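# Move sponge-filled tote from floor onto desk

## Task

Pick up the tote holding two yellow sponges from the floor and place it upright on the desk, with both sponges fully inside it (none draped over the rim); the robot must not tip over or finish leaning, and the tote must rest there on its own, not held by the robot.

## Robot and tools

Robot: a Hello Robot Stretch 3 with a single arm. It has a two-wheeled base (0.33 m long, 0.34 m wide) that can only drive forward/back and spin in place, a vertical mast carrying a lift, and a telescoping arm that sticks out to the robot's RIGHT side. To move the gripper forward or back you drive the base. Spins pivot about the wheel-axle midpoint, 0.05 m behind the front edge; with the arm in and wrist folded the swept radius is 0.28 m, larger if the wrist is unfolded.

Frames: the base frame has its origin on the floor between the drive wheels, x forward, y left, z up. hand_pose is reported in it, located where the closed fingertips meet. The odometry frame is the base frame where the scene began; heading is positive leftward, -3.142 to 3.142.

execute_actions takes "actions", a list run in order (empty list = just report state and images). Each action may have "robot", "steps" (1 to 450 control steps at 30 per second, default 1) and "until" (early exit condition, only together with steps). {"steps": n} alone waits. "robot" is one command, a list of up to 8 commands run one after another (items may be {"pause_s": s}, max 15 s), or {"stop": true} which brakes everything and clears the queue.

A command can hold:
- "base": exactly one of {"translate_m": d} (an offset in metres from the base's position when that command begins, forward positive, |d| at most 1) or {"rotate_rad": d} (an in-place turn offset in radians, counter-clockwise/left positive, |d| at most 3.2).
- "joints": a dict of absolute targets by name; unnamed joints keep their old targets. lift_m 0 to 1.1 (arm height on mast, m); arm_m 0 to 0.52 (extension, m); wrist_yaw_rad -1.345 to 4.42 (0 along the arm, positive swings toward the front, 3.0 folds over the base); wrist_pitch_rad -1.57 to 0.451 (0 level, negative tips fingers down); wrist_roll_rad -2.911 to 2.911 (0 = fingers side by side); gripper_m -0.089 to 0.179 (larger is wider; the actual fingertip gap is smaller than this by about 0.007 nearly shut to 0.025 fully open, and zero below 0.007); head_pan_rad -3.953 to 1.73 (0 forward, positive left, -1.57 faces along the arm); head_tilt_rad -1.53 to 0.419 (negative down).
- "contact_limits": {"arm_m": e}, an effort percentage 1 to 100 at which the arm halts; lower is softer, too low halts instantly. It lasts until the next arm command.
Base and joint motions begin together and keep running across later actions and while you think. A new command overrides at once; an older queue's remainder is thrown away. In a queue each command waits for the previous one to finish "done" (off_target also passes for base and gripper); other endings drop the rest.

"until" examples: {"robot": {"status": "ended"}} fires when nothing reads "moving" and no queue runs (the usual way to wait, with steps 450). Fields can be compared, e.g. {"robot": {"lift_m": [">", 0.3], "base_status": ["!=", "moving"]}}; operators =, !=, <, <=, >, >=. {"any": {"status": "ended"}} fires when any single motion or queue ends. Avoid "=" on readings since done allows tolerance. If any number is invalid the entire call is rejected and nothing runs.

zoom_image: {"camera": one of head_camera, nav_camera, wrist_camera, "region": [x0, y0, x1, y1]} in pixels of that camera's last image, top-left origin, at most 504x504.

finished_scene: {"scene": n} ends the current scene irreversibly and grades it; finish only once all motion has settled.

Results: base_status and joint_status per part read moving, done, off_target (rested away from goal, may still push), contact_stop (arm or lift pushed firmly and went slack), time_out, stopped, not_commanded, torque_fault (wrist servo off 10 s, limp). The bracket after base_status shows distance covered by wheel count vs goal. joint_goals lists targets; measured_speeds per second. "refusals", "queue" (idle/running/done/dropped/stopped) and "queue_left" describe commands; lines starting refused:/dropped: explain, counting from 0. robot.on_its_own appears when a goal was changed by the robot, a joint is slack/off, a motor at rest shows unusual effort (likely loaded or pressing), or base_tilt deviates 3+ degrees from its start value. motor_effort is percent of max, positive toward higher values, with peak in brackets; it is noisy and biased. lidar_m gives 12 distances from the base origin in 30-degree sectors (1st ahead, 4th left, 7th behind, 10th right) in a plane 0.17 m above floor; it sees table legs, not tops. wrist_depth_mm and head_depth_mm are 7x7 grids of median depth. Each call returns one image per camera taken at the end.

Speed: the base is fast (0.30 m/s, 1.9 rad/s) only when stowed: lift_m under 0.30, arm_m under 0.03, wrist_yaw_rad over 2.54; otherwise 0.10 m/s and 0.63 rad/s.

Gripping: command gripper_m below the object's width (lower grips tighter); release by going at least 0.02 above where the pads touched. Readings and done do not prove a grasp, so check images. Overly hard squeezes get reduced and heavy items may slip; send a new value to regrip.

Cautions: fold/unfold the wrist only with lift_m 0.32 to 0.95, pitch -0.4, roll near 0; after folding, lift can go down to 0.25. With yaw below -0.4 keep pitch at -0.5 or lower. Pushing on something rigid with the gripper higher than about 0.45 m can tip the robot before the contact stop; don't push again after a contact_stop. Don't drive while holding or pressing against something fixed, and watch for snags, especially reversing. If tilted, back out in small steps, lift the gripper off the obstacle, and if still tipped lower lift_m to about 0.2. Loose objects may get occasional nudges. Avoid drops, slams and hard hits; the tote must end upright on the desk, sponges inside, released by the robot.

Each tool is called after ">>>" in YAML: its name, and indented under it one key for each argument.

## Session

>>> execute_actions:
  actions: []

Scene clock: 0.00 s.
robot.base_odometry: x=+0.000 y=+0.000 heading=+0.000 (m, m, rad; robot's odometry frame)
robot.turned_by_wheels: +0.000 (rad since the last result)
robot.turned_by_imu: +0.000 (rad since the last result)
robot.base_tilt: forward=-0.1 right=-0.4 (deg)
robot.lidar_m: 1.81 1.96 2.19 2.59 2.04 1.70 1.95 1.83 1.15 1.52 1.29 1.78
robot.head_depth_mm: 1658 1629 1646 1647 1660 1666 1678 / 1695 1707 1712 1712 1717 1720 1739 / 1725 1743 1746 1743 1750 1760 1769 / 1775 1777 1782 1800 1798 1811 1811 / 1799 1818 1815 1824 1842 1850 1849 / 1844 1857 1864 1873 1883 1892 1892 / 1881 1904 1908 1916 1929 1930 1928
robot.base_status: not_commanded
robot.joint_positions: lift_m=+0.420 arm_m=-0.002 wrist_yaw_rad=+3.124 wrist_pitch_rad=-0.392 wrist_roll_rad=+0.009 gripper_m=+0.037 head_pan_rad=-0.015 head_tilt_rad=-0.005
robot.joint_goals: lift_m=+0.420 arm_m=-0.002 wrist_yaw_rad=+3.124 wrist_pitch_rad=-0.392 wrist_roll_rad=+0.009 gripper_m=+0.037 head_pan_rad=-0.015 head_tilt_rad=-0.005
robot.joint_status: lift_m=not_commanded arm_m=not_commanded wrist_yaw_rad=not_commanded wrist_pitch_rad=not_commanded wrist_roll_rad=not_commanded gripper_m=not_commanded head_pan_rad=not_commanded head_tilt_rad=not_commanded
robot.measured_speeds: translate_m=+0.000 rotate_rad=+0.000 lift_m=+0.000 arm_m=+0.000 wrist_yaw_rad=+0.000 wrist_pitch_rad=+0.000 wrist_roll_rad=+0.000 head_pan_rad=+0.000 head_tilt_rad=+0.000
robot: refusals=0 queue=idle queue_left=0
robot.motor_effort: left_wheel=+1 right_wheel=+0 lift_m=+19 arm_m=-1 wrist_yaw_rad=+0 wrist_pitch_rad=+5 wrist_roll_rad=-1 gripper_m=-1 head_pan_rad=+0 head_tilt_rad=+1 (%)
robot.hand_pose: x=-0.0173 y=+0.0847 z=+0.4384 quat_wxyz=(+0.145, +0.698, +0.131, +0.689) (m; robot's base frame)
robot.wrist_depth_mm: - - - - - - - / - - - - - - - / - - - - - - - / - - - - - - - / 822 836 837 829 852 831 812 / 691 690 700 689 - 683 681 / 591 590 597 594 572 590 593
pictures: head_camera (sideways: a quarter turn clockwise sets it upright), nav_camera (sideways: a quarter turn counterclockwise sets it upright), wrist_camera
camera_calibration (this result's frames):
head_camera: T_world_to_cam=[[-0.0115823, -0.0384261, -0.999194, 1.32067], [0.0256602, 0.998921, -0.038713, 0.057307], [0.999604, -0.0260879, -0.0105838, -0.0390416], [0, 0, 0, 1]] pos_world=[0.0528521, -0.0075154, 1.32142]
nav_camera: T_world_to_cam=[[0.00704778, 0.0522452, 0.998609, -1.2586], [0.0158211, -0.998515, 0.0521286, -0.0147269], [0.99985, 0.0154318, -0.0078639, -0.0388976], [0, 0, 0, 1]] pos_world=[0.0479951, 0.0516512, 1.25731]
wrist_camera: T_world_to_cam=[[0.998504, 0.0527183, -0.0145191, 0.0315023], [0.0157056, -0.530834, -0.847331, 0.45451], [-0.0523771, 0.845835, -0.530867, 0.321151], [0, 0, 0, 1]] pos_world=[-0.0217726, -0.0320319, 0.556066]
Images, in order (width x height): head_camera 896x504, nav_camera 672x504, wrist_camera 644x364.

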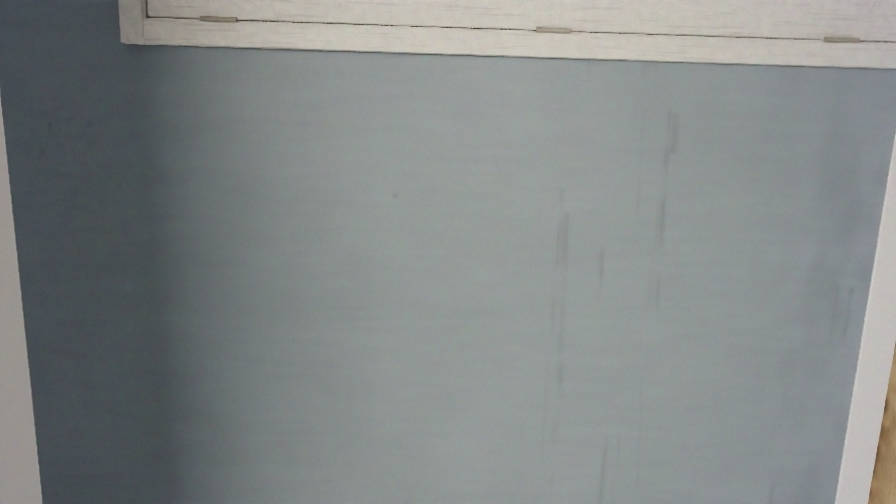

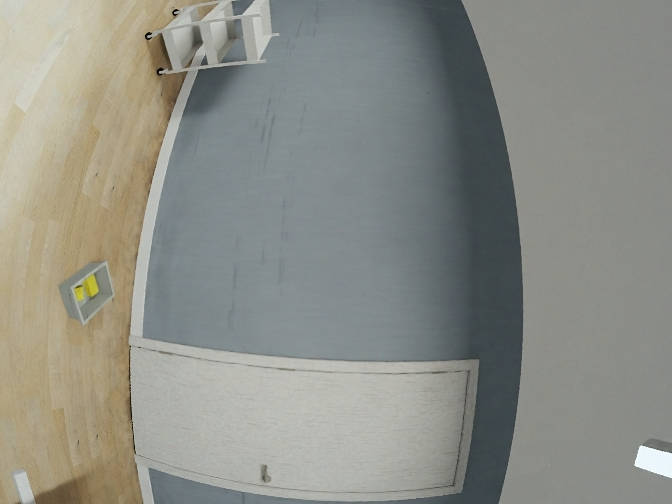

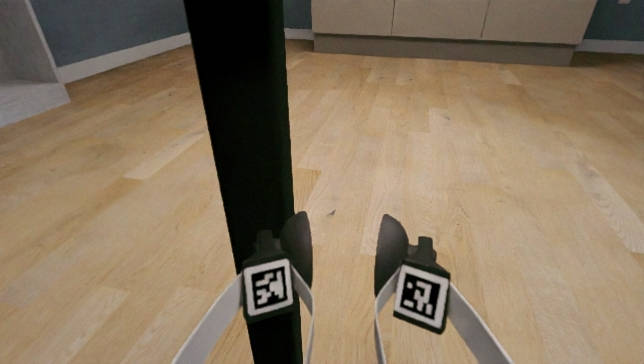

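>>> execute_actions:
  actions:
    - {"robot": {"joints": {"head_pan_rad": -0.3, "head_tilt_rad": -0.75, "lift_m": 0.29, "wrist_yaw_rad": 3.0}}, "steps": 200, "until": {"robot": {"status": "ended"}}}

Scene clock: 5.03 s.
robot.base_odometry: x=+0.000 y=+0.000 heading=+0.000 (m, m, rad; robot's odometry frame)
robot.turned_by_wheels: +0.000 (rad since the last result)
robot.turned_by_imu: -0.001 (rad since the last result)
robot.base_tilt: forward=+0.0 right=-0.5 (deg)
robot.lidar_m: 1.81 1.96 2.18 2.59 2.04 1.70 1.94 1.83 1.15 1.52 1.28 1.78
robot.head_depth_mm: 1571 1780 2069 1871 1555 1327 1161 / 1561 1771 2037 1864 1547 1324 1156 / 1555 1764 2041 1858 1541 1327 1152 / 1560 1769 2039 1852 1534 1319 1153 / 1553 1761 2023 1775 1539 1318 1149 / 1546 1746 2019 1833 1522 1311 1147 / 1532 1738 2001 1834 1528 1309 1144
robot.base_status: not_commanded
robot.joint_positions: lift_m=+0.290 arm_m=-0.002 wrist_yaw_rad=+3.002 wrist_pitch_rad=-0.392 wrist_roll_rad=+0.009 gripper_m=+0.037 head_pan_rad=-0.293 head_tilt_rad=-0.740
robot.joint_goals: lift_m=+0.290 arm_m=-0.002 wrist_yaw_rad=+3.000 wrist_pitch_rad=-0.392 wrist_roll_rad=+0.009 gripper_m=+0.037 head_pan_rad=-0.300 head_tilt_rad=-0.750
robot.joint_status: lift_m=done arm_m=not_commanded wrist_yaw_rad=done wrist_pitch_rad=not_commanded wrist_roll_rad=not_commanded gripper_m=not_commanded head_pan_rad=done head_tilt_rad=done
robot.measured_speeds: translate_m=+0.000 rotate_rad=+0.000 lift_m=+0.000 arm_m=+0.000 wrist_yaw_rad=+0.000 wrist_pitch_rad=+0.000 wrist_roll_rad=+0.000 head_pan_rad=+0.000 head_tilt_rad=+0.000
robot: refusals=0 queue=done queue_left=0
robot.motor_effort: left_wheel=+1(1) right_wheel=+1(1) lift_m=+17(21) arm_m=-1(1) wrist_yaw_rad=-2(5) wrist_pitch_rad=+5(5) wrist_roll_rad=+0(1) gripper_m=+1(0) head_pan_rad=-2(15) head_tilt_rad=-3(27) (%)
robot.hand_pose: x=+0.0105 y=+0.0825 z=+0.3087 quat_wxyz=(+0.187, +0.704, +0.088, +0.679) (m; robot's base frame)
robot.wrist_depth_mm: - - - - - - - / - - - - - - - / - - - - - - - / 772 784 775 779 776 787 791 / 637 638 - 654 647 630 632 / 527 528 - 522 - 531 524 / 457 - - - 441 459 454
pictures: head_camera (sideways: a quarter turn clockwise sets it upright), nav_camera (sideways: a quarter turn counterclockwise sets it upright), wrist_camera
camera_calibration (this result's frames):
head_camera: T_world_to_cam=[[-0.66042, 0.158822, -0.733908, 0.978391], [0.270986, 0.961921, -0.0356859, 0.0518324], [0.700294, -0.222447, -0.678311, 0.831747], [0, 0, 0, 1]] pos_world=[0.0496365, -0.0202299, 1.28408]
nav_camera: T_world_to_cam=[[0.660643, -0.14453, 0.736656, -0.920685], [-0.232618, -0.972405, 0.0178314, 0.0314748], [0.71375, -0.183139, -0.676033, 0.832388], [0, 0, 0, 1]] pos_world=[0.0214495, 0.0499824, 1.24039]
wrist_camera: T_world_to_cam=[[0.99745, -0.0698751, -0.0145321, 0.0120901], [-0.0493964, -0.528922, -0.847232, 0.34348], [0.0515141, 0.845789, -0.531024, 0.254598], [0, 0, 0, 1]] pos_world=[-0.00820801, -0.0328179, 0.42638]
Images, in order (width x height): head_camera 896x504, nav_camera 672x504, wrist_camera 644x364.

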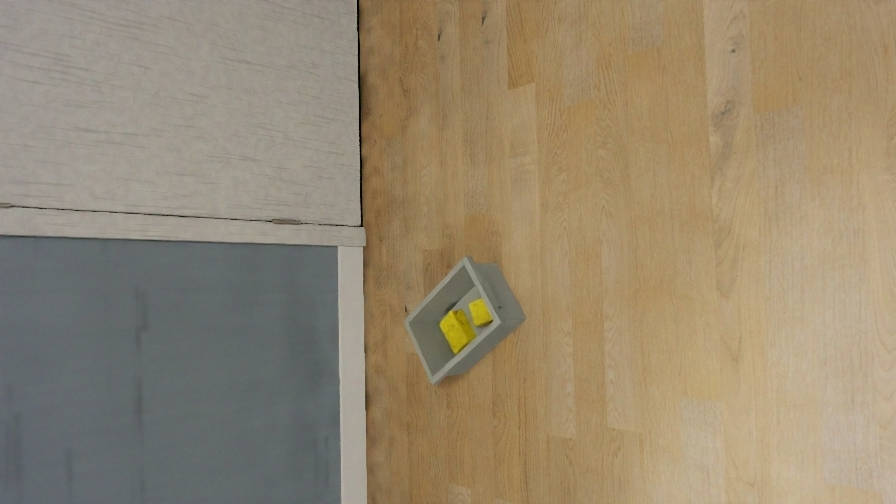

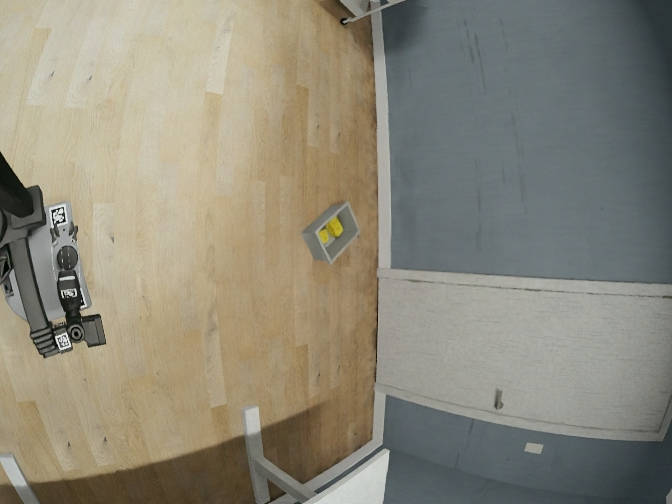

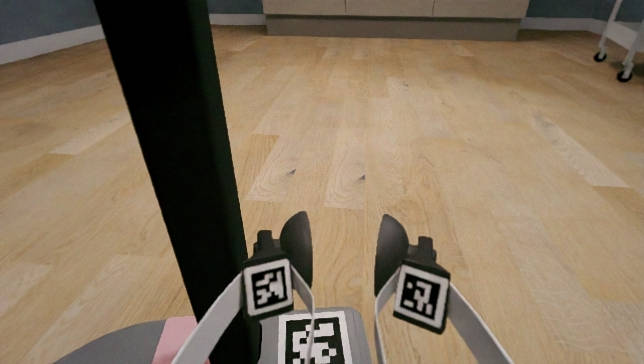

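>>> zoom_image:
  camera: "head_camera"
  region: [390, 245, 540, 395]

Region (390, 245, 540, 395) of head_camera's 896x504 image, scaled by 3.360, with more detail than that image has.

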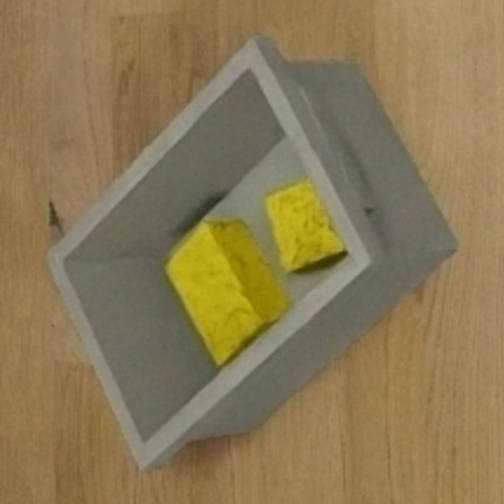

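>>> execute_actions:
  actions:
    - {"robot": [{"base": {"rotate_rad": -0.507}}, {"base": {"translate_m": 0.855}}], "steps": 300, "until": {"robot": {"status": "ended"}}}
    - {"robot": {"base": {"rotate_rad": 2.26}, "joints": {"head_pan_rad": -1.4, "head_tilt_rad": -1.05}}, "steps": 200, "until": {"robot": {"rotate_rad": [">=", 1.85]}}}
    - {"robot": {"joints": {"lift_m": 0.34}}, "steps": 100, "until": {"robot": {"lift_m": [">=", 0.325]}}}
    - {"robot": {"joints": {"wrist_yaw_rad": 1.79, "arm_m": 0.425, "gripper_m": 0.095}}, "steps": 100, "until": {"robot": {"arm_m": [">=", 0.1]}}}
    - {"robot": {"joints": {"wrist_pitch_rad": -1.21, "wrist_roll_rad": 1.57, "lift_m": 0.31}}, "steps": 300, "until": {"robot": {"status": "ended"}}}

Scene clock: 79.57 s.
robot.base_odometry: x=+0.748 y=-0.415 heading=+1.753 (m, m, rad; robot's odometry frame)
robot.turned_by_wheels: +1.753 (rad since the last result)
robot.turned_by_imu: +1.718 (rad since the last result)
robot.base_tilt: forward=+0.0 right=-0.4 (deg)
robot.lidar_m: 2.85 2.85 2.55 1.52 1.39 0.82 1.29 1.07 0.97 1.01 1.25 1.88
robot.head_depth_mm: 955 1108 1300 1451 1318 1197 1103 / 1013 1187 1424 1451 1322 1201 1120 / 1082 1283 1549 1435 1313 1211 - / 1161 1391 1609 1409 1278 1208 - / 1257 1527 1617 1452 1288 1190 1094 / 1364 1679 1623 1454 1302 1193 1089 / 1488 1774 1618 1447 1302 1191 1096
robot.base_status: done (rotate_rad +2.2597 of +2.2600)
robot.joint_positions: lift_m=+0.310 arm_m=+0.425 wrist_yaw_rad=+1.791 wrist_pitch_rad=-1.207 wrist_roll_rad=+1.565 gripper_m=+0.095 head_pan_rad=-1.393 head_tilt_rad=-1.037
robot.joint_goals: lift_m=+0.310 arm_m=+0.425 wrist_yaw_rad=+1.790 wrist_pitch_rad=-1.210 wrist_roll_rad=+1.570 gripper_m=+0.095 head_pan_rad=-1.400 head_tilt_rad=-1.050
robot.joint_status: lift_m=done arm_m=done wrist_yaw_rad=done wrist_pitch_rad=done wrist_roll_rad=done gripper_m=done head_pan_rad=done head_tilt_rad=done
robot.measured_speeds: translate_m=+0.000 rotate_rad=+0.000 lift_m=+0.000 arm_m=+0.000 wrist_yaw_rad=+0.000 wrist_pitch_rad=+0.000 wrist_roll_rad=+0.000 head_pan_rad=+0.000 head_tilt_rad=+0.000
robot: refusals=0 queue=done queue_left=0
robot.motor_effort: left_wheel=-5(16) right_wheel=+4(9) lift_m=+16(16) arm_m=+3(2) wrist_yaw_rad=+0(4) wrist_pitch_rad=-2(6) wrist_roll_rad=+1(3) gripper_m=+1(82) head_pan_rad=-2(30) head_tilt_rad=-4(17) (%)
robot.hand_pose: x=+0.0454 y=-0.5549 z=+0.2008 quat_wxyz=(+0.445, +0.643, -0.514, -0.353) (m; robot's base frame)
robot.wrist_depth_mm: 535 460 285 306 271 287 266 / 561 472 317 323 310 295 270 / 577 491 325 334 321 301 273 / 601 509 334 362 330 308 278 / 628 528 390 349 338 309 286 / 647 560 368 356 348 309 289 / 675 568 466 290 342 334 293
pictures: head_camera (sideways: a quarter turn clockwise sets it upright), nav_camera (sideways: a quarter turn counterclockwise sets it upright), wrist_camera
camera_calibration (this result's frames):
head_camera: T_world_to_cam=[[-0.190557, 0.842858, -0.503268, 0.675017], [0.978538, 0.204047, -0.0287807, 0.0385139], [0.0784324, -0.497952, -0.863651, 1.07653], [0, 0, 0, 1]] pos_world=[0.00650684, -0.0407417, 1.27057]
nav_camera: T_world_to_cam=[[0.20357, -0.837537, 0.507041, -0.618723], [-0.971719, -0.236141, 0.0000698105, 0.0591105], [0.119675, -0.492716, -0.861922, 1.07772], [0, 0, 0, 1]] pos_world=[0.0544161, 0.0267639, 1.24262]
wrist_camera: T_world_to_cam=[[-0.879128, -0.225005, -0.420127, 0.011761], [-0.307902, 0.941013, 0.140321, 0.545802], [0.363772, 0.252718, -0.896551, 0.464711], [0, 0, 0, 1]] pos_world=[0.00934389, -0.628401, 0.344991]
Images, in order (width x height): head_camera 896x504, nav_camera 672x504, wrist_camera 644x364.

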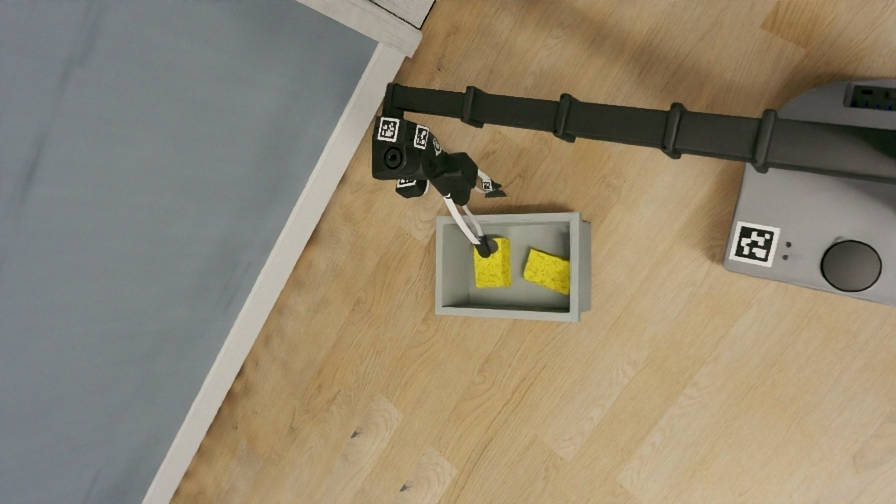

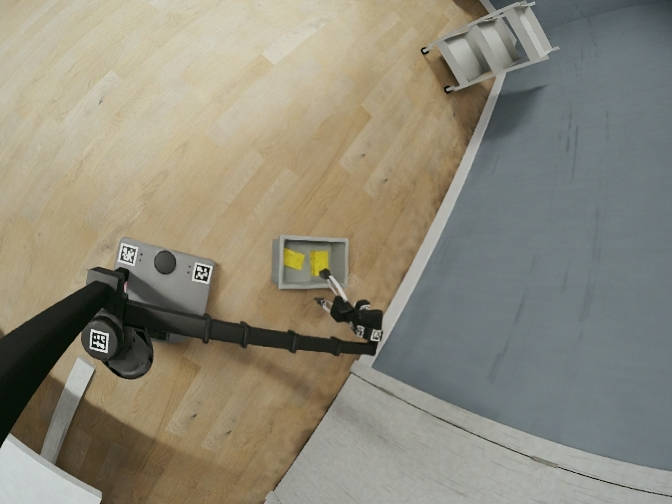

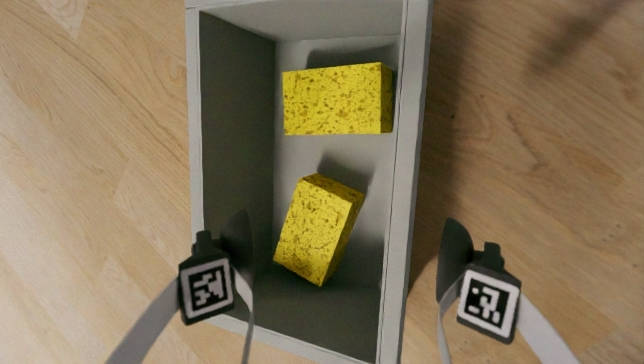

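>>> zoom_image:
  camera: "wrist_camera"
  region: [170, 0, 534, 364]

Region (170, 0, 534, 364) of wrist_camera's 644x364 image, scaled by 1.385.

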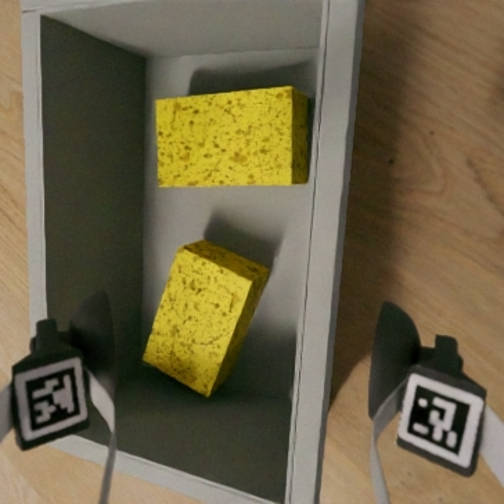

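>>> execute_actions:
  actions:
    - {"robot": {"base": {"translate_m": 0.008}, "joints": {"arm_m": 0.445, "lift_m": 0.188, "gripper_m": 0.08}}, "steps": 200, "until": {"robot": {"status": "ended"}}}

Scene clock: 111.00 s.
robot.base_odometry: x=+0.746 y=-0.407 heading=+1.753 (m, m, rad; robot's odometry frame)
robot.turned_by_wheels: +0.000 (rad since the last result)
robot.turned_by_imu: -0.001 (rad since the last result)
robot.base_tilt: forward=+0.0 right=-0.4 (deg)
robot.lidar_m: 2.84 2.84 2.54 1.51 1.40 0.83 1.30 1.07 0.97 1.01 1.26 1.87
robot.head_depth_mm: 957 1104 1296 1436 1324 1196 1098 / 1018 1190 1426 1478 1316 1200 1122 / 1086 1285 1544 1469 1318 1210 - / 1166 1396 1608 1414 1290 1208 - / 1257 1533 1624 1455 1288 1189 1091 / 1368 1700 1627 1450 1302 1189 1093 / 1503 1774 1613 1442 1303 1185 1090
robot.base_status: done (translate_m +0.0080 of +0.0080)
robot.joint_positions: lift_m=+0.188 arm_m=+0.445 wrist_yaw_rad=+1.791 wrist_pitch_rad=-1.207 wrist_roll_rad=+1.565 gripper_m=+0.080 head_pan_rad=-1.393 head_tilt_rad=-1.037
robot.joint_goals: lift_m=+0.188 arm_m=+0.445 wrist_yaw_rad=+1.790 wrist_pitch_rad=-1.210 wrist_roll_rad=+1.570 gripper_m=+0.080 head_pan_rad=-1.400 head_tilt_rad=-1.050
robot.joint_status: lift_m=done arm_m=done wrist_yaw_rad=done wrist_pitch_rad=done wrist_roll_rad=done gripper_m=done head_pan_rad=done head_tilt_rad=done
robot.measured_speeds: translate_m=+0.000 rotate_rad=+0.000 lift_m=+0.000 arm_m=+0.000 wrist_yaw_rad=+0.000 wrist_pitch_rad=+0.000 wrist_roll_rad=+0.000 head_pan_rad=+0.000 head_tilt_rad=+0.000
robot: refusals=0 queue=done queue_left=0
robot.motor_effort: left_wheel=-4(6) right_wheel=+3(8) lift_m=+16(17) arm_m=+2(3) wrist_yaw_rad=-1(0) wrist_pitch_rad=-1(2) wrist_roll_rad=+1(1) gripper_m=+0(65) head_pan_rad=-2(2) head_tilt_rad=-4(4) (%)
robot.hand_pose: x=+0.0454 y=-0.5750 z=+0.0788 quat_wxyz=(+0.445, +0.643, -0.514, -0.353) (m; robot's base frame)
robot.wrist_depth_mm: 186 218 240 191 200 188 172 / 191 229 224 188 204 191 175 / 192 233 217 192 209 196 177 / 198 237 278 198 215 200 182 / 205 242 287 120 219 202 184 / 210 245 225 123 232 202 189 / 332 241 246 127 234 216 191
pictures: head_camera (sideways: a quarter turn clockwise sets it upright), nav_camera (sideways: a quarter turn counterclockwise sets it upright), wrist_camera
camera_calibration (this result's frames):
head_camera: T_world_to_cam=[[-0.190463, 0.842879, -0.503269, 0.675017], [0.978561, 0.203939, -0.0287807, 0.0385138], [0.0783773, -0.49796, -0.863651, 1.07653], [0, 0, 0, 1]] pos_world=[0.00650232, -0.0407418, 1.27057]
nav_camera: T_world_to_cam=[[0.203477, -0.83756, 0.507041, -0.618723], [-0.971745, -0.236033, 0.000069825, 0.0591106], [0.11962, -0.492729, -0.861922, 1.07772], [0, 0, 0, 1]] pos_world=[0.0544191, 0.0267585, 1.24262]
wrist_camera: T_world_to_cam=[[-0.879157, -0.225012, -0.420062, -0.0440247], [-0.307893, 0.941016, 0.140327, 0.581746], [0.36371, 0.252704, -0.89658, 0.360381], [0, 0, 0, 1]] pos_world=[0.00933667, -0.648407, 0.222982]
Images, in order (width x height): head_camera 896x504, nav_camera 672x504, wrist_camera 644x364.

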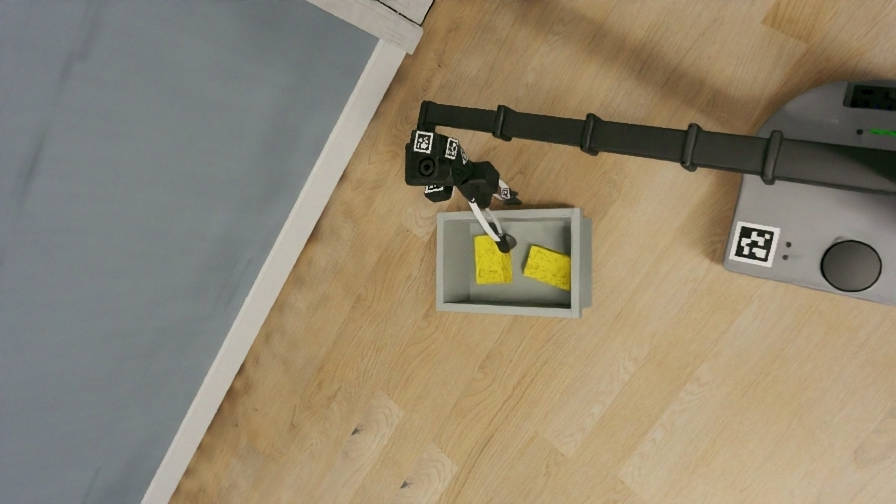

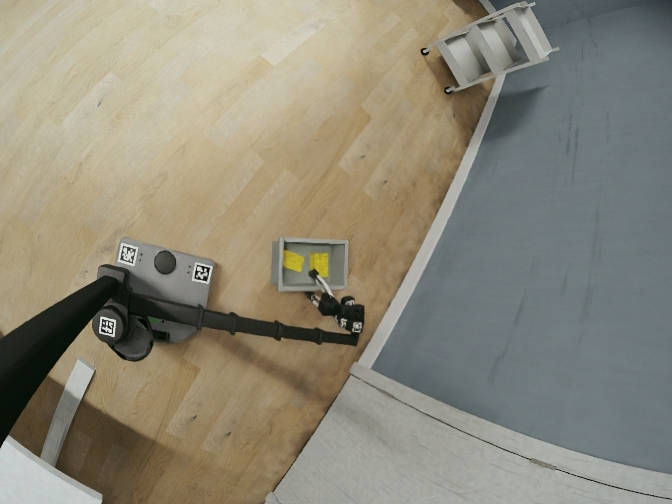

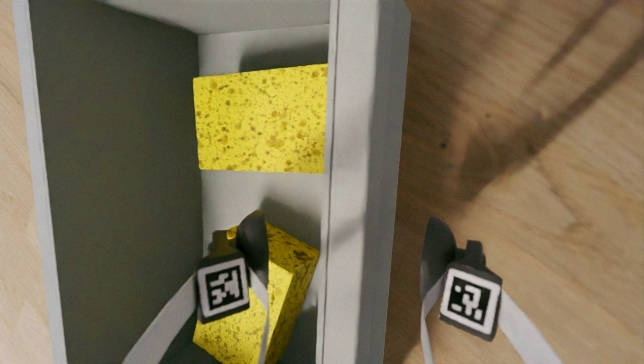

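>>> execute_actions:
  actions:
    - {"robot": [{"joints": {"gripper_m": -0.033}}, {"joints": {"lift_m": 0.26, "wrist_pitch_rad": -1.18}}], "steps": 200, "until": {"robot": {"status": "ended"}}}

Scene clock: 117.80 s.
robot.base_odometry: x=+0.746 y=-0.407 heading=+1.753 (m, m, rad; robot's odometry frame)
robot.turned_by_wheels: +0.000 (rad since the last result)
robot.turned_by_imu: -0.001 (rad since the last result)
robot.base_tilt: forward=-0.1 right=-0.4 (deg)
robot.lidar_m: 2.84 2.84 2.54 1.52 1.40 0.82 1.30 1.07 0.97 0.41 0.41 1.87
robot.head_depth_mm: 954 1104 1302 1439 1315 1199 1100 / 1018 1190 1434 1462 1316 1188 1115 / 1086 1282 1547 1418 1293 1208 - / 1166 1396 1600 1320 1256 1213 - / 1258 1540 1625 1425 1288 1191 1098 / 1367 1694 1610 1450 1311 1193 1092 / 1503 1764 1614 1444 1304 1191 1092
robot.base_status: done (translate_m +0.0080 of +0.0080)
robot.joint_positions: lift_m=+0.260 arm_m=+0.445 wrist_yaw_rad=+1.790 wrist_pitch_rad=-1.211 wrist_roll_rad=+1.567 gripper_m=-0.032 head_pan_rad=-1.393 head_tilt_rad=-1.037
robot.joint_goals: lift_m=+0.260 arm_m=+0.445 wrist_yaw_rad=+1.790 wrist_pitch_rad=-1.180 wrist_roll_rad=+1.570 gripper_m=-0.033 head_pan_rad=-1.400 head_tilt_rad=-1.050
robot.joint_status: lift_m=done arm_m=done wrist_yaw_rad=done wrist_pitch_rad=done wrist_roll_rad=done gripper_m=done head_pan_rad=done head_tilt_rad=done
robot.measured_speeds: translate_m=+0.000 rotate_rad=+0.000 lift_m=+0.000 arm_m=+0.000 wrist_yaw_rad=+0.000 wrist_pitch_rad=+0.000 wrist_roll_rad=+0.000 head_pan_rad=+0.000 head_tilt_rad=+0.000
robot: refusals=0 queue=done queue_left=0
robot.motor_effort: left_wheel=-5(5) right_wheel=+4(5) lift_m=+26(26) arm_m=+2(3) wrist_yaw_rad=-1(1) wrist_pitch_rad=+11(14) wrist_roll_rad=+0(1) gripper_m=-22(97) head_pan_rad=-2(2) head_tilt_rad=-4(4) (%)
robot.hand_pose: x=+0.0444 y=-0.5752 z=+0.1499 quat_wxyz=(+0.446, +0.642, -0.513, -0.355) (m; robot's base frame)
robot.wrist_depth_mm: 190 216 235 190 260 248 226 / 197 229 264 195 265 251 229 / 201 233 228 200 272 258 233 / 358 237 283 206 278 262 238 / 527 241 284 126 287 267 243 / 547 245 256 127 290 273 246 / 576 250 260 264 302 276 252
pictures: head_camera (sideways: a quarter turn clockwise sets it upright), nav_camera (sideways: a quarter turn counterclockwise sets it upright), wrist_camera
camera_calibration (this result's frames):
head_camera: T_world_to_cam=[[-0.190463, 0.842879, -0.503268, 0.675016], [0.978561, 0.203939, -0.0287807, 0.0385138], [0.0783772, -0.49796, -0.863651, 1.07653], [0, 0, 0, 1]] pos_world=[0.00650232, -0.0407417, 1.27057]
nav_camera: T_world_to_cam=[[0.203477, -0.83756, 0.507041, -0.618722], [-0.971745, -0.236033, 0.0000697888, 0.0591106], [0.11962, -0.492729, -0.861922, 1.07772], [0, 0, 0, 1]] pos_world=[0.0544191, 0.0267586, 1.24262]
wrist_camera: T_world_to_cam=[[-0.881396, -0.223071, -0.41639, -0.0143856], [-0.305184, 0.941723, 0.141496, 0.571793], [0.36056, 0.251789, -0.898108, 0.424447], [0, 0, 0, 1]] pos_world=[0.00878451, -0.648551, 0.294303]
Images, in order (width x height): head_camera 896x504, nav_camera 672x504, wrist_camera 644x364.

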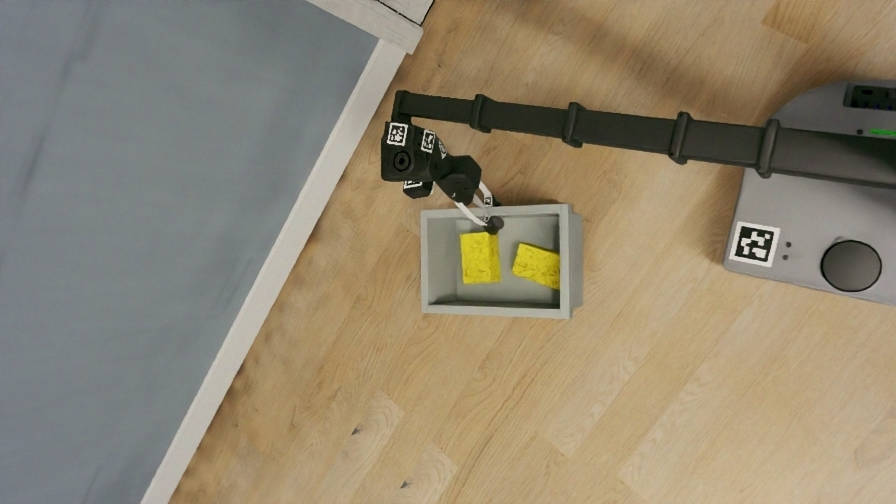

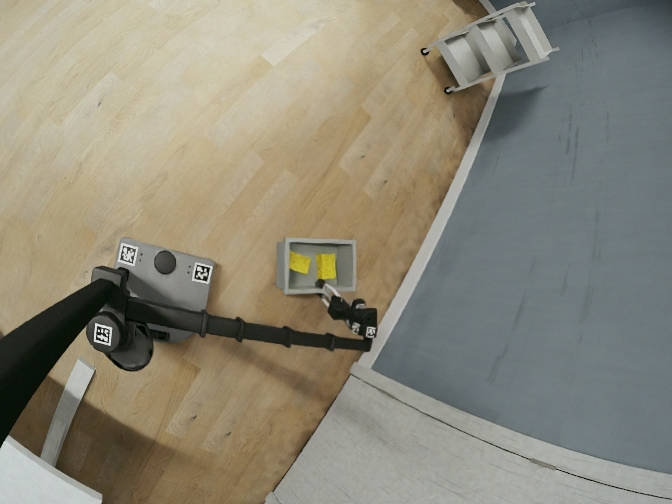

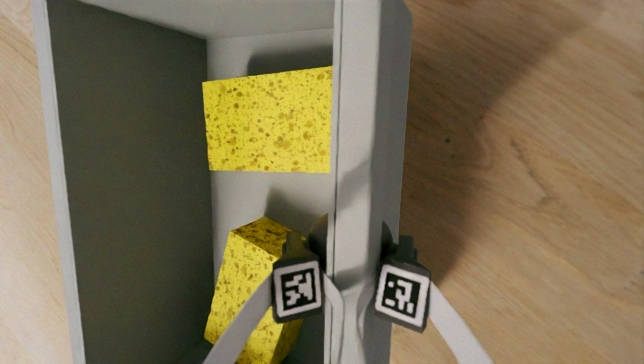

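>>> execute_actions:
  actions:
    - {"robot": {"joints": {"lift_m": 0.99, "arm_m": 0.22, "wrist_yaw_rad": 1.6, "head_pan_rad": -2.3, "head_tilt_rad": -0.75}}, "steps": 15}
    - {"robot": {"joints": {"wrist_yaw_rad": 1.4}}, "steps": 15}
    - {"robot": {"joints": {"wrist_yaw_rad": 1.2}}, "steps": 15}
    - {"robot": {"joints": {"wrist_yaw_rad": 1.0}}, "steps": 15}
    - {"robot": {"base": {"rotate_rad": -1.3}, "joints": {"wrist_yaw_rad": 0.8}}, "steps": 15}
    - {"robot": {"joints": {"wrist_yaw_rad": 0.6}}, "steps": 15}
    - {"robot": {"joints": {"wrist_yaw_rad": 0.42, "wrist_pitch_rad": -1.15}}, "steps": 300, "until": {"robot": {"status": "ended"}}}

Scene clock: 148.07 s.
robot.base_odometry: x=+0.746 y=-0.407 heading=+0.453 (m, m, rad; robot's odometry frame)
robot.turned_by_wheels: -1.300 (rad since the last result)
robot.turned_by_imu: -1.276 (rad since the last result)
robot.base_tilt: forward=+0.0 right=-0.5 (deg)
robot.lidar_m: 1.09 1.67 2.80 3.07 2.61 2.75 1.52 1.30 0.83 1.23 0.99 0.97
robot.head_depth_mm: 1120 1240 1059 - - - 1154 / 1117 1234 1093 - - 1265 1151 / 1113 1227 - - - 1312 1148 / 1107 1218 - - 1422 1282 1146 / 1108 1210 - - 1484 1305 1147 / 1105 - - 1702 1520 1302 1143 / 1100 - 1511 1664 1513 1298 1141
robot.base_status: done (rotate_rad -1.2997 of -1.3000)
robot.joint_positions: lift_m=+0.990 arm_m=+0.220 wrist_yaw_rad=+0.419 wrist_pitch_rad=-1.188 wrist_roll_rad=+1.572 gripper_m=-0.032 head_pan_rad=-2.293 head_tilt_rad=-0.754
robot.joint_goals: lift_m=+0.990 arm_m=+0.220 wrist_yaw_rad=+0.420 wrist_pitch_rad=-1.150 wrist_roll_rad=+1.570 gripper_m=-0.033 head_pan_rad=-2.300 head_tilt_rad=-0.750
robot.joint_status: lift_m=done arm_m=done wrist_yaw_rad=done wrist_pitch_rad=done wrist_roll_rad=done gripper_m=done head_pan_rad=done head_tilt_rad=done
robot.measured_speeds: translate_m=+0.000 rotate_rad=+0.000 lift_m=+0.000 arm_m=+0.000 wrist_yaw_rad=+0.000 wrist_pitch_rad=+0.000 wrist_roll_rad=+0.000 head_pan_rad=+0.000 head_tilt_rad=+0.000
robot: refusals=0 queue=done queue_left=0
robot.motor_effort: left_wheel=+7(13) right_wheel=-3(7) lift_m=+25(27) arm_m=-4(4) wrist_yaw_rad=+1(11) wrist_pitch_rad=+15(17) wrist_roll_rad=-1(0) gripper_m=-21(22) head_pan_rad=-3(31) head_tilt_rad=+1(14) (%)
robot.hand_pose: x=+0.0083 y=-0.4321 z=+0.8816 quat_wxyz=(+0.117, +0.172, -0.811, -0.548) (m; robot's base frame)
robot.wrist_depth_mm: 191 214 234 190 890 841 756 / 196 229 262 196 900 855 779 / 203 233 229 200 915 872 806 / 427 237 285 205 950 879 - / 616 241 285 126 - 916 864 / 607 244 257 127 - 932 834 / 586 249 259 263 - 944 852
pictures: head_camera (sideways: a quarter turn clockwise sets it upright), nav_camera (sideways: a quarter turn counterclockwise sets it upright), wrist_camera
camera_calibration (this result's frames):
head_camera: T_world_to_cam=[[0.426021, 0.5418, -0.72454, 0.959555], [0.76203, -0.646572, -0.0354323, 0.0485062], [-0.487665, -0.537026, -0.688321, 0.852013], [0, 0, 0, 1]] pos_world=[-0.0302575, -0.0309713, 1.28341]
nav_camera: T_world_to_cam=[[-0.413145, -0.547983, 0.727342, -0.901996], [-0.787374, 0.61624, 0.0170343, 0.0358969], [-0.457552, -0.565652, -0.686064, 0.85258], [0, 0, 0, 1]] pos_world=[0.0457084, -0.0341363, 1.24037]
wrist_camera: T_world_to_cam=[[-0.385461, 0.8124, -0.437523, 0.752252], [0.862897, 0.485328, 0.140948, 0.116073], [0.326848, -0.323207, -0.888092, 0.801548], [0, 0, 0, 1]] pos_world=[-0.0721795, -0.408397, 1.02462]
Images, in order (width x height): head_camera 896x504, nav_camera 672x504, wrist_camera 644x364.

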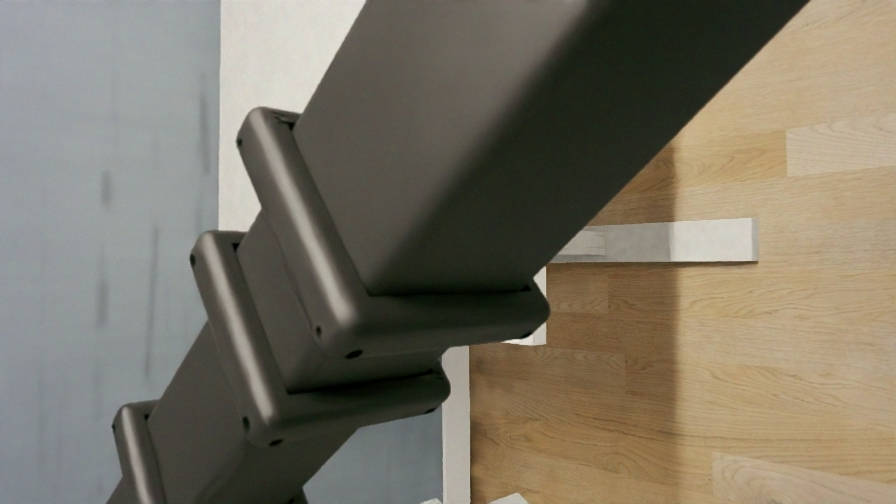

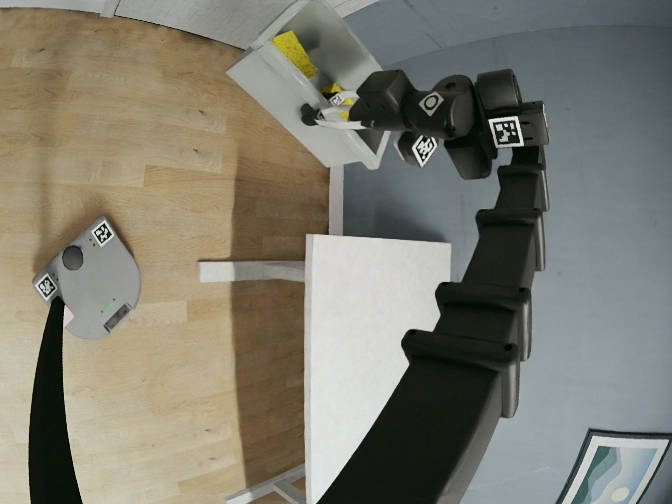

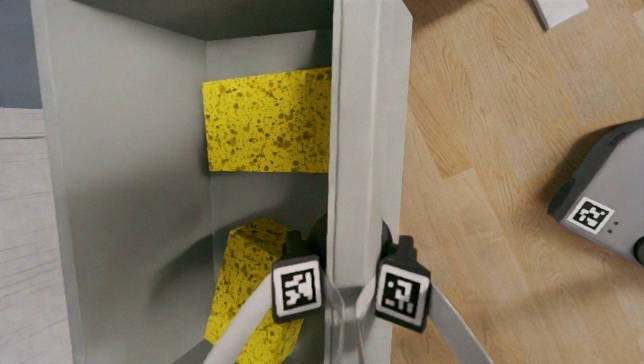

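>>> execute_actions:
  actions:
    - {"robot": {"base": {"rotate_rad": -1.17}, "joints": {"arm_m": 0.5, "head_tilt_rad": -0.7, "head_pan_rad": -1.45}}, "steps": 300, "until": {"robot": {"arm_m": [">=", 0.42], "rotate_rad": ["<=", -0.9]}}}
    - {"robot": {"joints": {"lift_m": 0.932}}, "steps": 300, "until": {"robot": {"status": "ended"}}}

Scene clock: 165.20 s.
robot.base_odometry: x=+0.746 y=-0.407 heading=-0.717 (m, m, rad; robot's odometry frame)
robot.turned_by_wheels: -1.170 (rad since the last result)
robot.turned_by_imu: -1.148 (rad since the last result)
robot.base_tilt: forward=+0.1 right=-0.4 (deg)
robot.lidar_m: 1.01 0.97 1.04 1.45 1.88 2.96 2.55 2.75 1.52 1.32 0.82 1.34
robot.head_depth_mm: 1288 1389 1103 888 1597 1352 1177 / 1242 - 852 845 1589 1352 1170 / 1215 1351 922 832 1513 1347 1173 / 1172 1304 918 805 1477 1344 1168 / 1126 1270 1008 828 757 1328 1165 / 1092 1217 1082 848 736 1333 1160 / 1059 1179 1080 845 716 1334 1158
robot.base_status: done (rotate_rad -1.1698 of -1.1700)
robot.joint_positions: lift_m=+0.932 arm_m=+0.500 wrist_yaw_rad=+0.419 wrist_pitch_rad=-1.187 wrist_roll_rad=+1.572 gripper_m=-0.032 head_pan_rad=-1.457 head_tilt_rad=-0.705
robot.joint_goals: lift_m=+0.932 arm_m=+0.500 wrist_yaw_rad=+0.420 wrist_pitch_rad=-1.150 wrist_roll_rad=+1.570 gripper_m=-0.033 head_pan_rad=-1.450 head_tilt_rad=-0.700
robot.joint_status: lift_m=done arm_m=done wrist_yaw_rad=done wrist_pitch_rad=done wrist_roll_rad=done gripper_m=done head_pan_rad=done head_tilt_rad=done
robot.measured_speeds: translate_m=+0.000 rotate_rad=+0.000 lift_m=+0.000 arm_m=+0.000 wrist_yaw_rad=+0.000 wrist_pitch_rad=+0.000 wrist_roll_rad=+0.000 head_pan_rad=+0.000 head_tilt_rad=+0.000
robot: refusals=0 queue=done queue_left=0
robot.motor_effort: left_wheel=+6(13) right_wheel=-3(6) lift_m=+18(26) arm_m=+3(5) wrist_yaw_rad=+1(1) wrist_pitch_rad=+14(15) wrist_roll_rad=-1(1) gripper_m=-21(21) head_pan_rad=+2(30) head_tilt_rad=+2(7) (%)
robot.hand_pose: x=+0.0083 y=-0.7117 z=+0.8240 quat_wxyz=(+0.116, +0.172, -0.811, -0.547) (m; robot's base frame)
robot.wrist_depth_mm: 191 215 234 189 219 207 189 / 196 229 263 196 224 210 192 / 202 234 229 200 229 215 195 / 327 238 284 206 234 220 199 / 463 240 284 126 242 223 202 / 488 245 257 126 244 229 208 / 501 248 262 263 254 230 214
pictures: head_camera (sideways: a quarter turn clockwise sets it upright), nav_camera (sideways: a quarter turn counterclockwise sets it upright), wrist_camera
camera_calibration (this result's frames):
head_camera: T_world_to_cam=[[-0.112405, 0.642853, -0.757697, 1.00605], [0.990791, 0.13044, -0.036316, 0.0482635], [0.0754879, -0.754802, -0.651595, 0.800807], [0, 0, 0, 1]] pos_world=[0.00481536, -0.0485898, 1.28584]
nav_camera: T_world_to_cam=[[0.125609, -0.637307, 0.760304, -0.948244], [-0.985168, -0.170434, 0.0198953, 0.0333776], [0.116902, -0.751526, -0.649263, 0.801208], [0, 0, 0, 1]] pos_world=[0.0583269, 0.00349422, 1.24048]
wrist_camera: T_world_to_cam=[[-0.385153, 0.812335, -0.437915, 0.954541], [0.863007, 0.485141, 0.140912, 0.259783], [0.326919, -0.323651, -0.887904, 0.659561], [0, 0, 0, 1]] pos_world=[-0.072173, -0.687971, 0.967029]
Images, in order (width x height): head_camera 896x504, nav_camera 672x504, wrist_camera 644x364.

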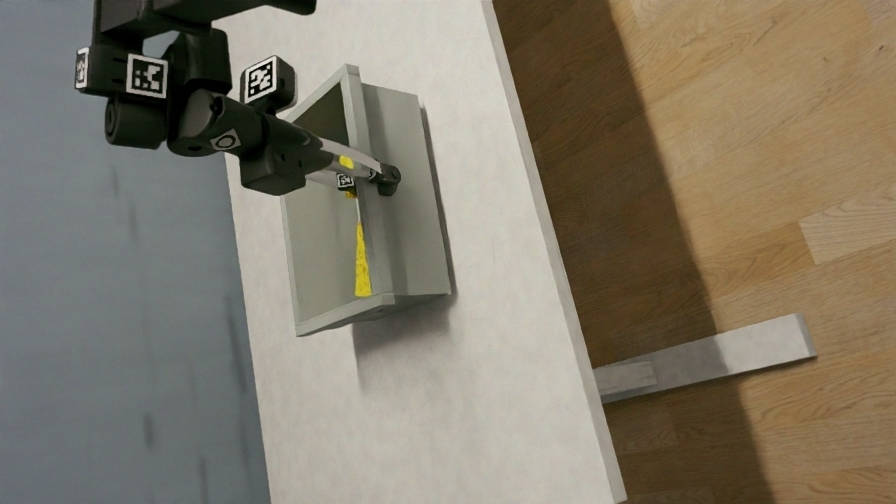

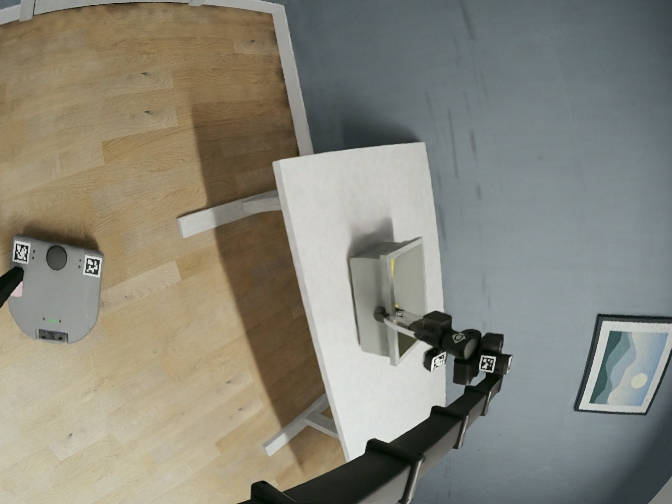

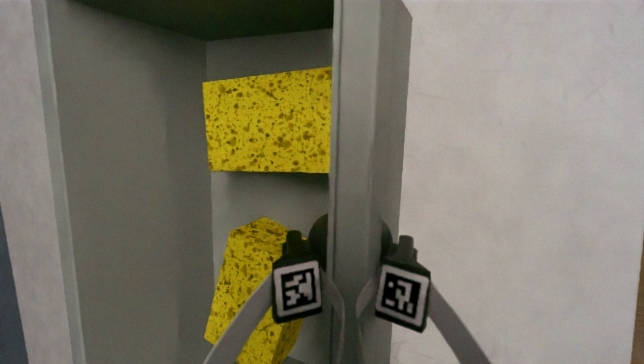

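>>> execute_actions:
  actions:
    - {"robot": {"joints": {"lift_m": 0.915}}, "steps": 100, "until": {"robot": {"status": "ended"}}}

Scene clock: 171.27 s.
robot.base_odometry: x=+0.746 y=-0.407 heading=-0.717 (m, m, rad; robot's odometry frame)
robot.turned_by_wheels: +0.000 (rad since the last result)
robot.turned_by_imu: -0.001 (rad since the last result)
robot.base_tilt: forward=+0.0 right=-0.4 (deg)
robot.lidar_m: 1.01 0.97 1.04 1.44 1.88 2.95 2.54 2.75 1.52 1.33 0.83 1.34
robot.head_depth_mm: 1305 - 1107 891 1600 1355 1176 / 1252 - 887 845 1586 1352 1172 / 1216 1347 933 830 1513 1346 1168 / 1170 1305 936 805 1469 1346 1165 / 1131 1272 1047 826 757 1327 1165 / 1093 1214 1084 849 736 1328 1163 / 1058 1176 1078 846 715 1335 1159
robot.base_status: done (rotate_rad -1.1698 of -1.1700)
robot.joint_positions: lift_m=+0.915 arm_m=+0.500 wrist_yaw_rad=+0.419 wrist_pitch_rad=-1.187 wrist_roll_rad=+1.572 gripper_m=-0.032 head_pan_rad=-1.457 head_tilt_rad=-0.705
robot.joint_goals: lift_m=+0.915 arm_m=+0.500 wrist_yaw_rad=+0.420 wrist_pitch_rad=-1.150 wrist_roll_rad=+1.570 gripper_m=-0.033 head_pan_rad=-1.450 head_tilt_rad=-0.700
robot.joint_status: lift_m=done arm_m=done wrist_yaw_rad=done wrist_pitch_rad=done wrist_roll_rad=done gripper_m=done head_pan_rad=done head_tilt_rad=done
robot.measured_speeds: translate_m=+0.000 rotate_rad=+0.000 lift_m=+0.000 arm_m=+0.000 wrist_yaw_rad=+0.000 wrist_pitch_rad=+0.000 wrist_roll_rad=+0.000 head_pan_rad=+0.000 head_tilt_rad=+0.000
robot: refusals=0 queue=done queue_left=0
robot.motor_effort: left_wheel=+6(6) right_wheel=-3(3) lift_m=+19(22) arm_m=+2(3) wrist_yaw_rad=+1(1) wrist_pitch_rad=+14(14) wrist_roll_rad=-1(1) gripper_m=-20(22) head_pan_rad=+2(3) head_tilt_rad=+2(2) (%)
robot.hand_pose: x=+0.0083 y=-0.7117 z=+0.8070 quat_wxyz=(+0.116, +0.172, -0.811, -0.547) (m; robot's base frame)
robot.wrist_depth_mm: 191 214 233 189 205 194 176 / 197 229 263 197 209 196 179 / 203 234 229 200 215 201 183 / 311 236 283 206 221 205 186 / 434 241 284 126 226 210 189 / 449 244 256 127 228 213 192 / 473 248 262 260 240 216 196
pictures: head_camera (sideways: a quarter turn clockwise sets it upright), nav_camera (sideways: a quarter turn counterclockwise sets it upright), wrist_camera
camera_calibration (this result's frames):
head_camera: T_world_to_cam=[[-0.112405, 0.642853, -0.757697, 1.00605], [0.990791, 0.13044, -0.036316, 0.0482635], [0.0754879, -0.754802, -0.651595, 0.800807], [0, 0, 0, 1]] pos_world=[0.00481536, -0.0485898, 1.28584]
nav_camera: T_world_to_cam=[[0.125609, -0.637307, 0.760304, -0.948244], [-0.985168, -0.170434, 0.0198953, 0.0333776], [0.116902, -0.751526, -0.649263, 0.801208], [0, 0, 0, 1]] pos_world=[0.0583269, 0.00349422, 1.24048]
wrist_camera: T_world_to_cam=[[-0.385151, 0.812336, -0.437915, 0.947102], [0.863008, 0.485139, 0.140913, 0.262175], [0.326918, -0.323651, -0.887904, 0.644475], [0, 0, 0, 1]] pos_world=[-0.0721731, -0.687971, 0.950038]
Images, in order (width x height): head_camera 896x504, nav_camera 672x504, wrist_camera 644x364.

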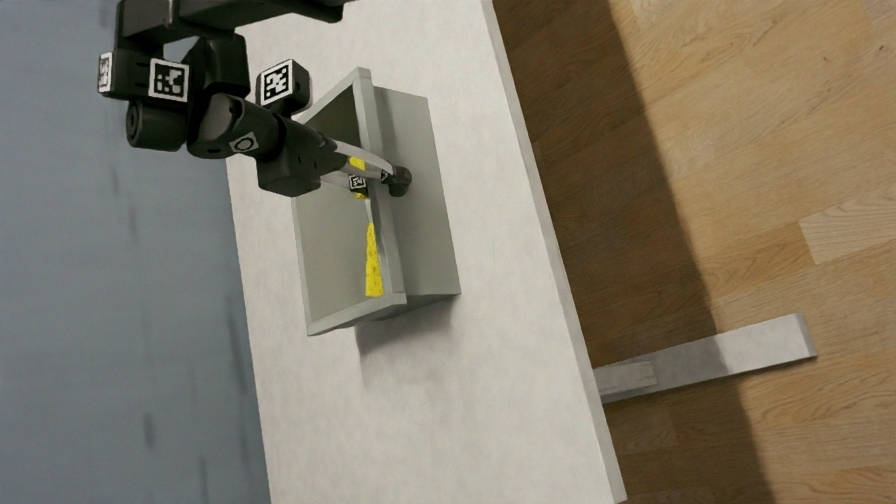

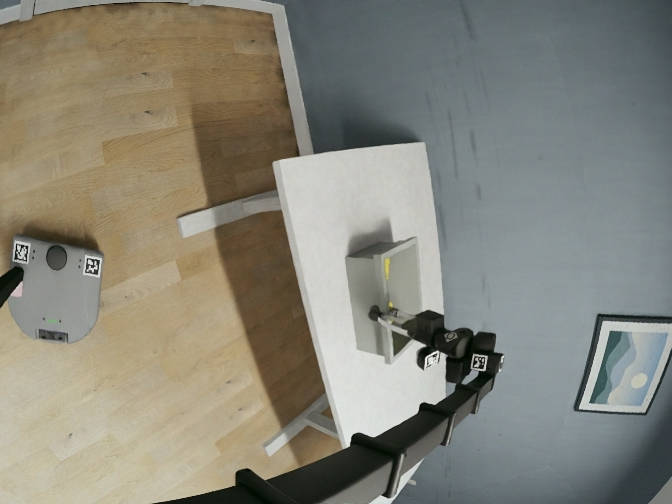

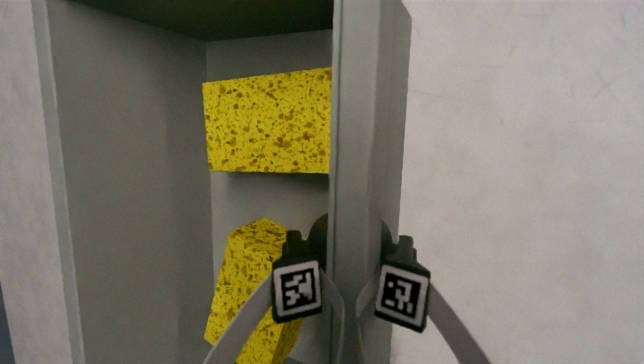

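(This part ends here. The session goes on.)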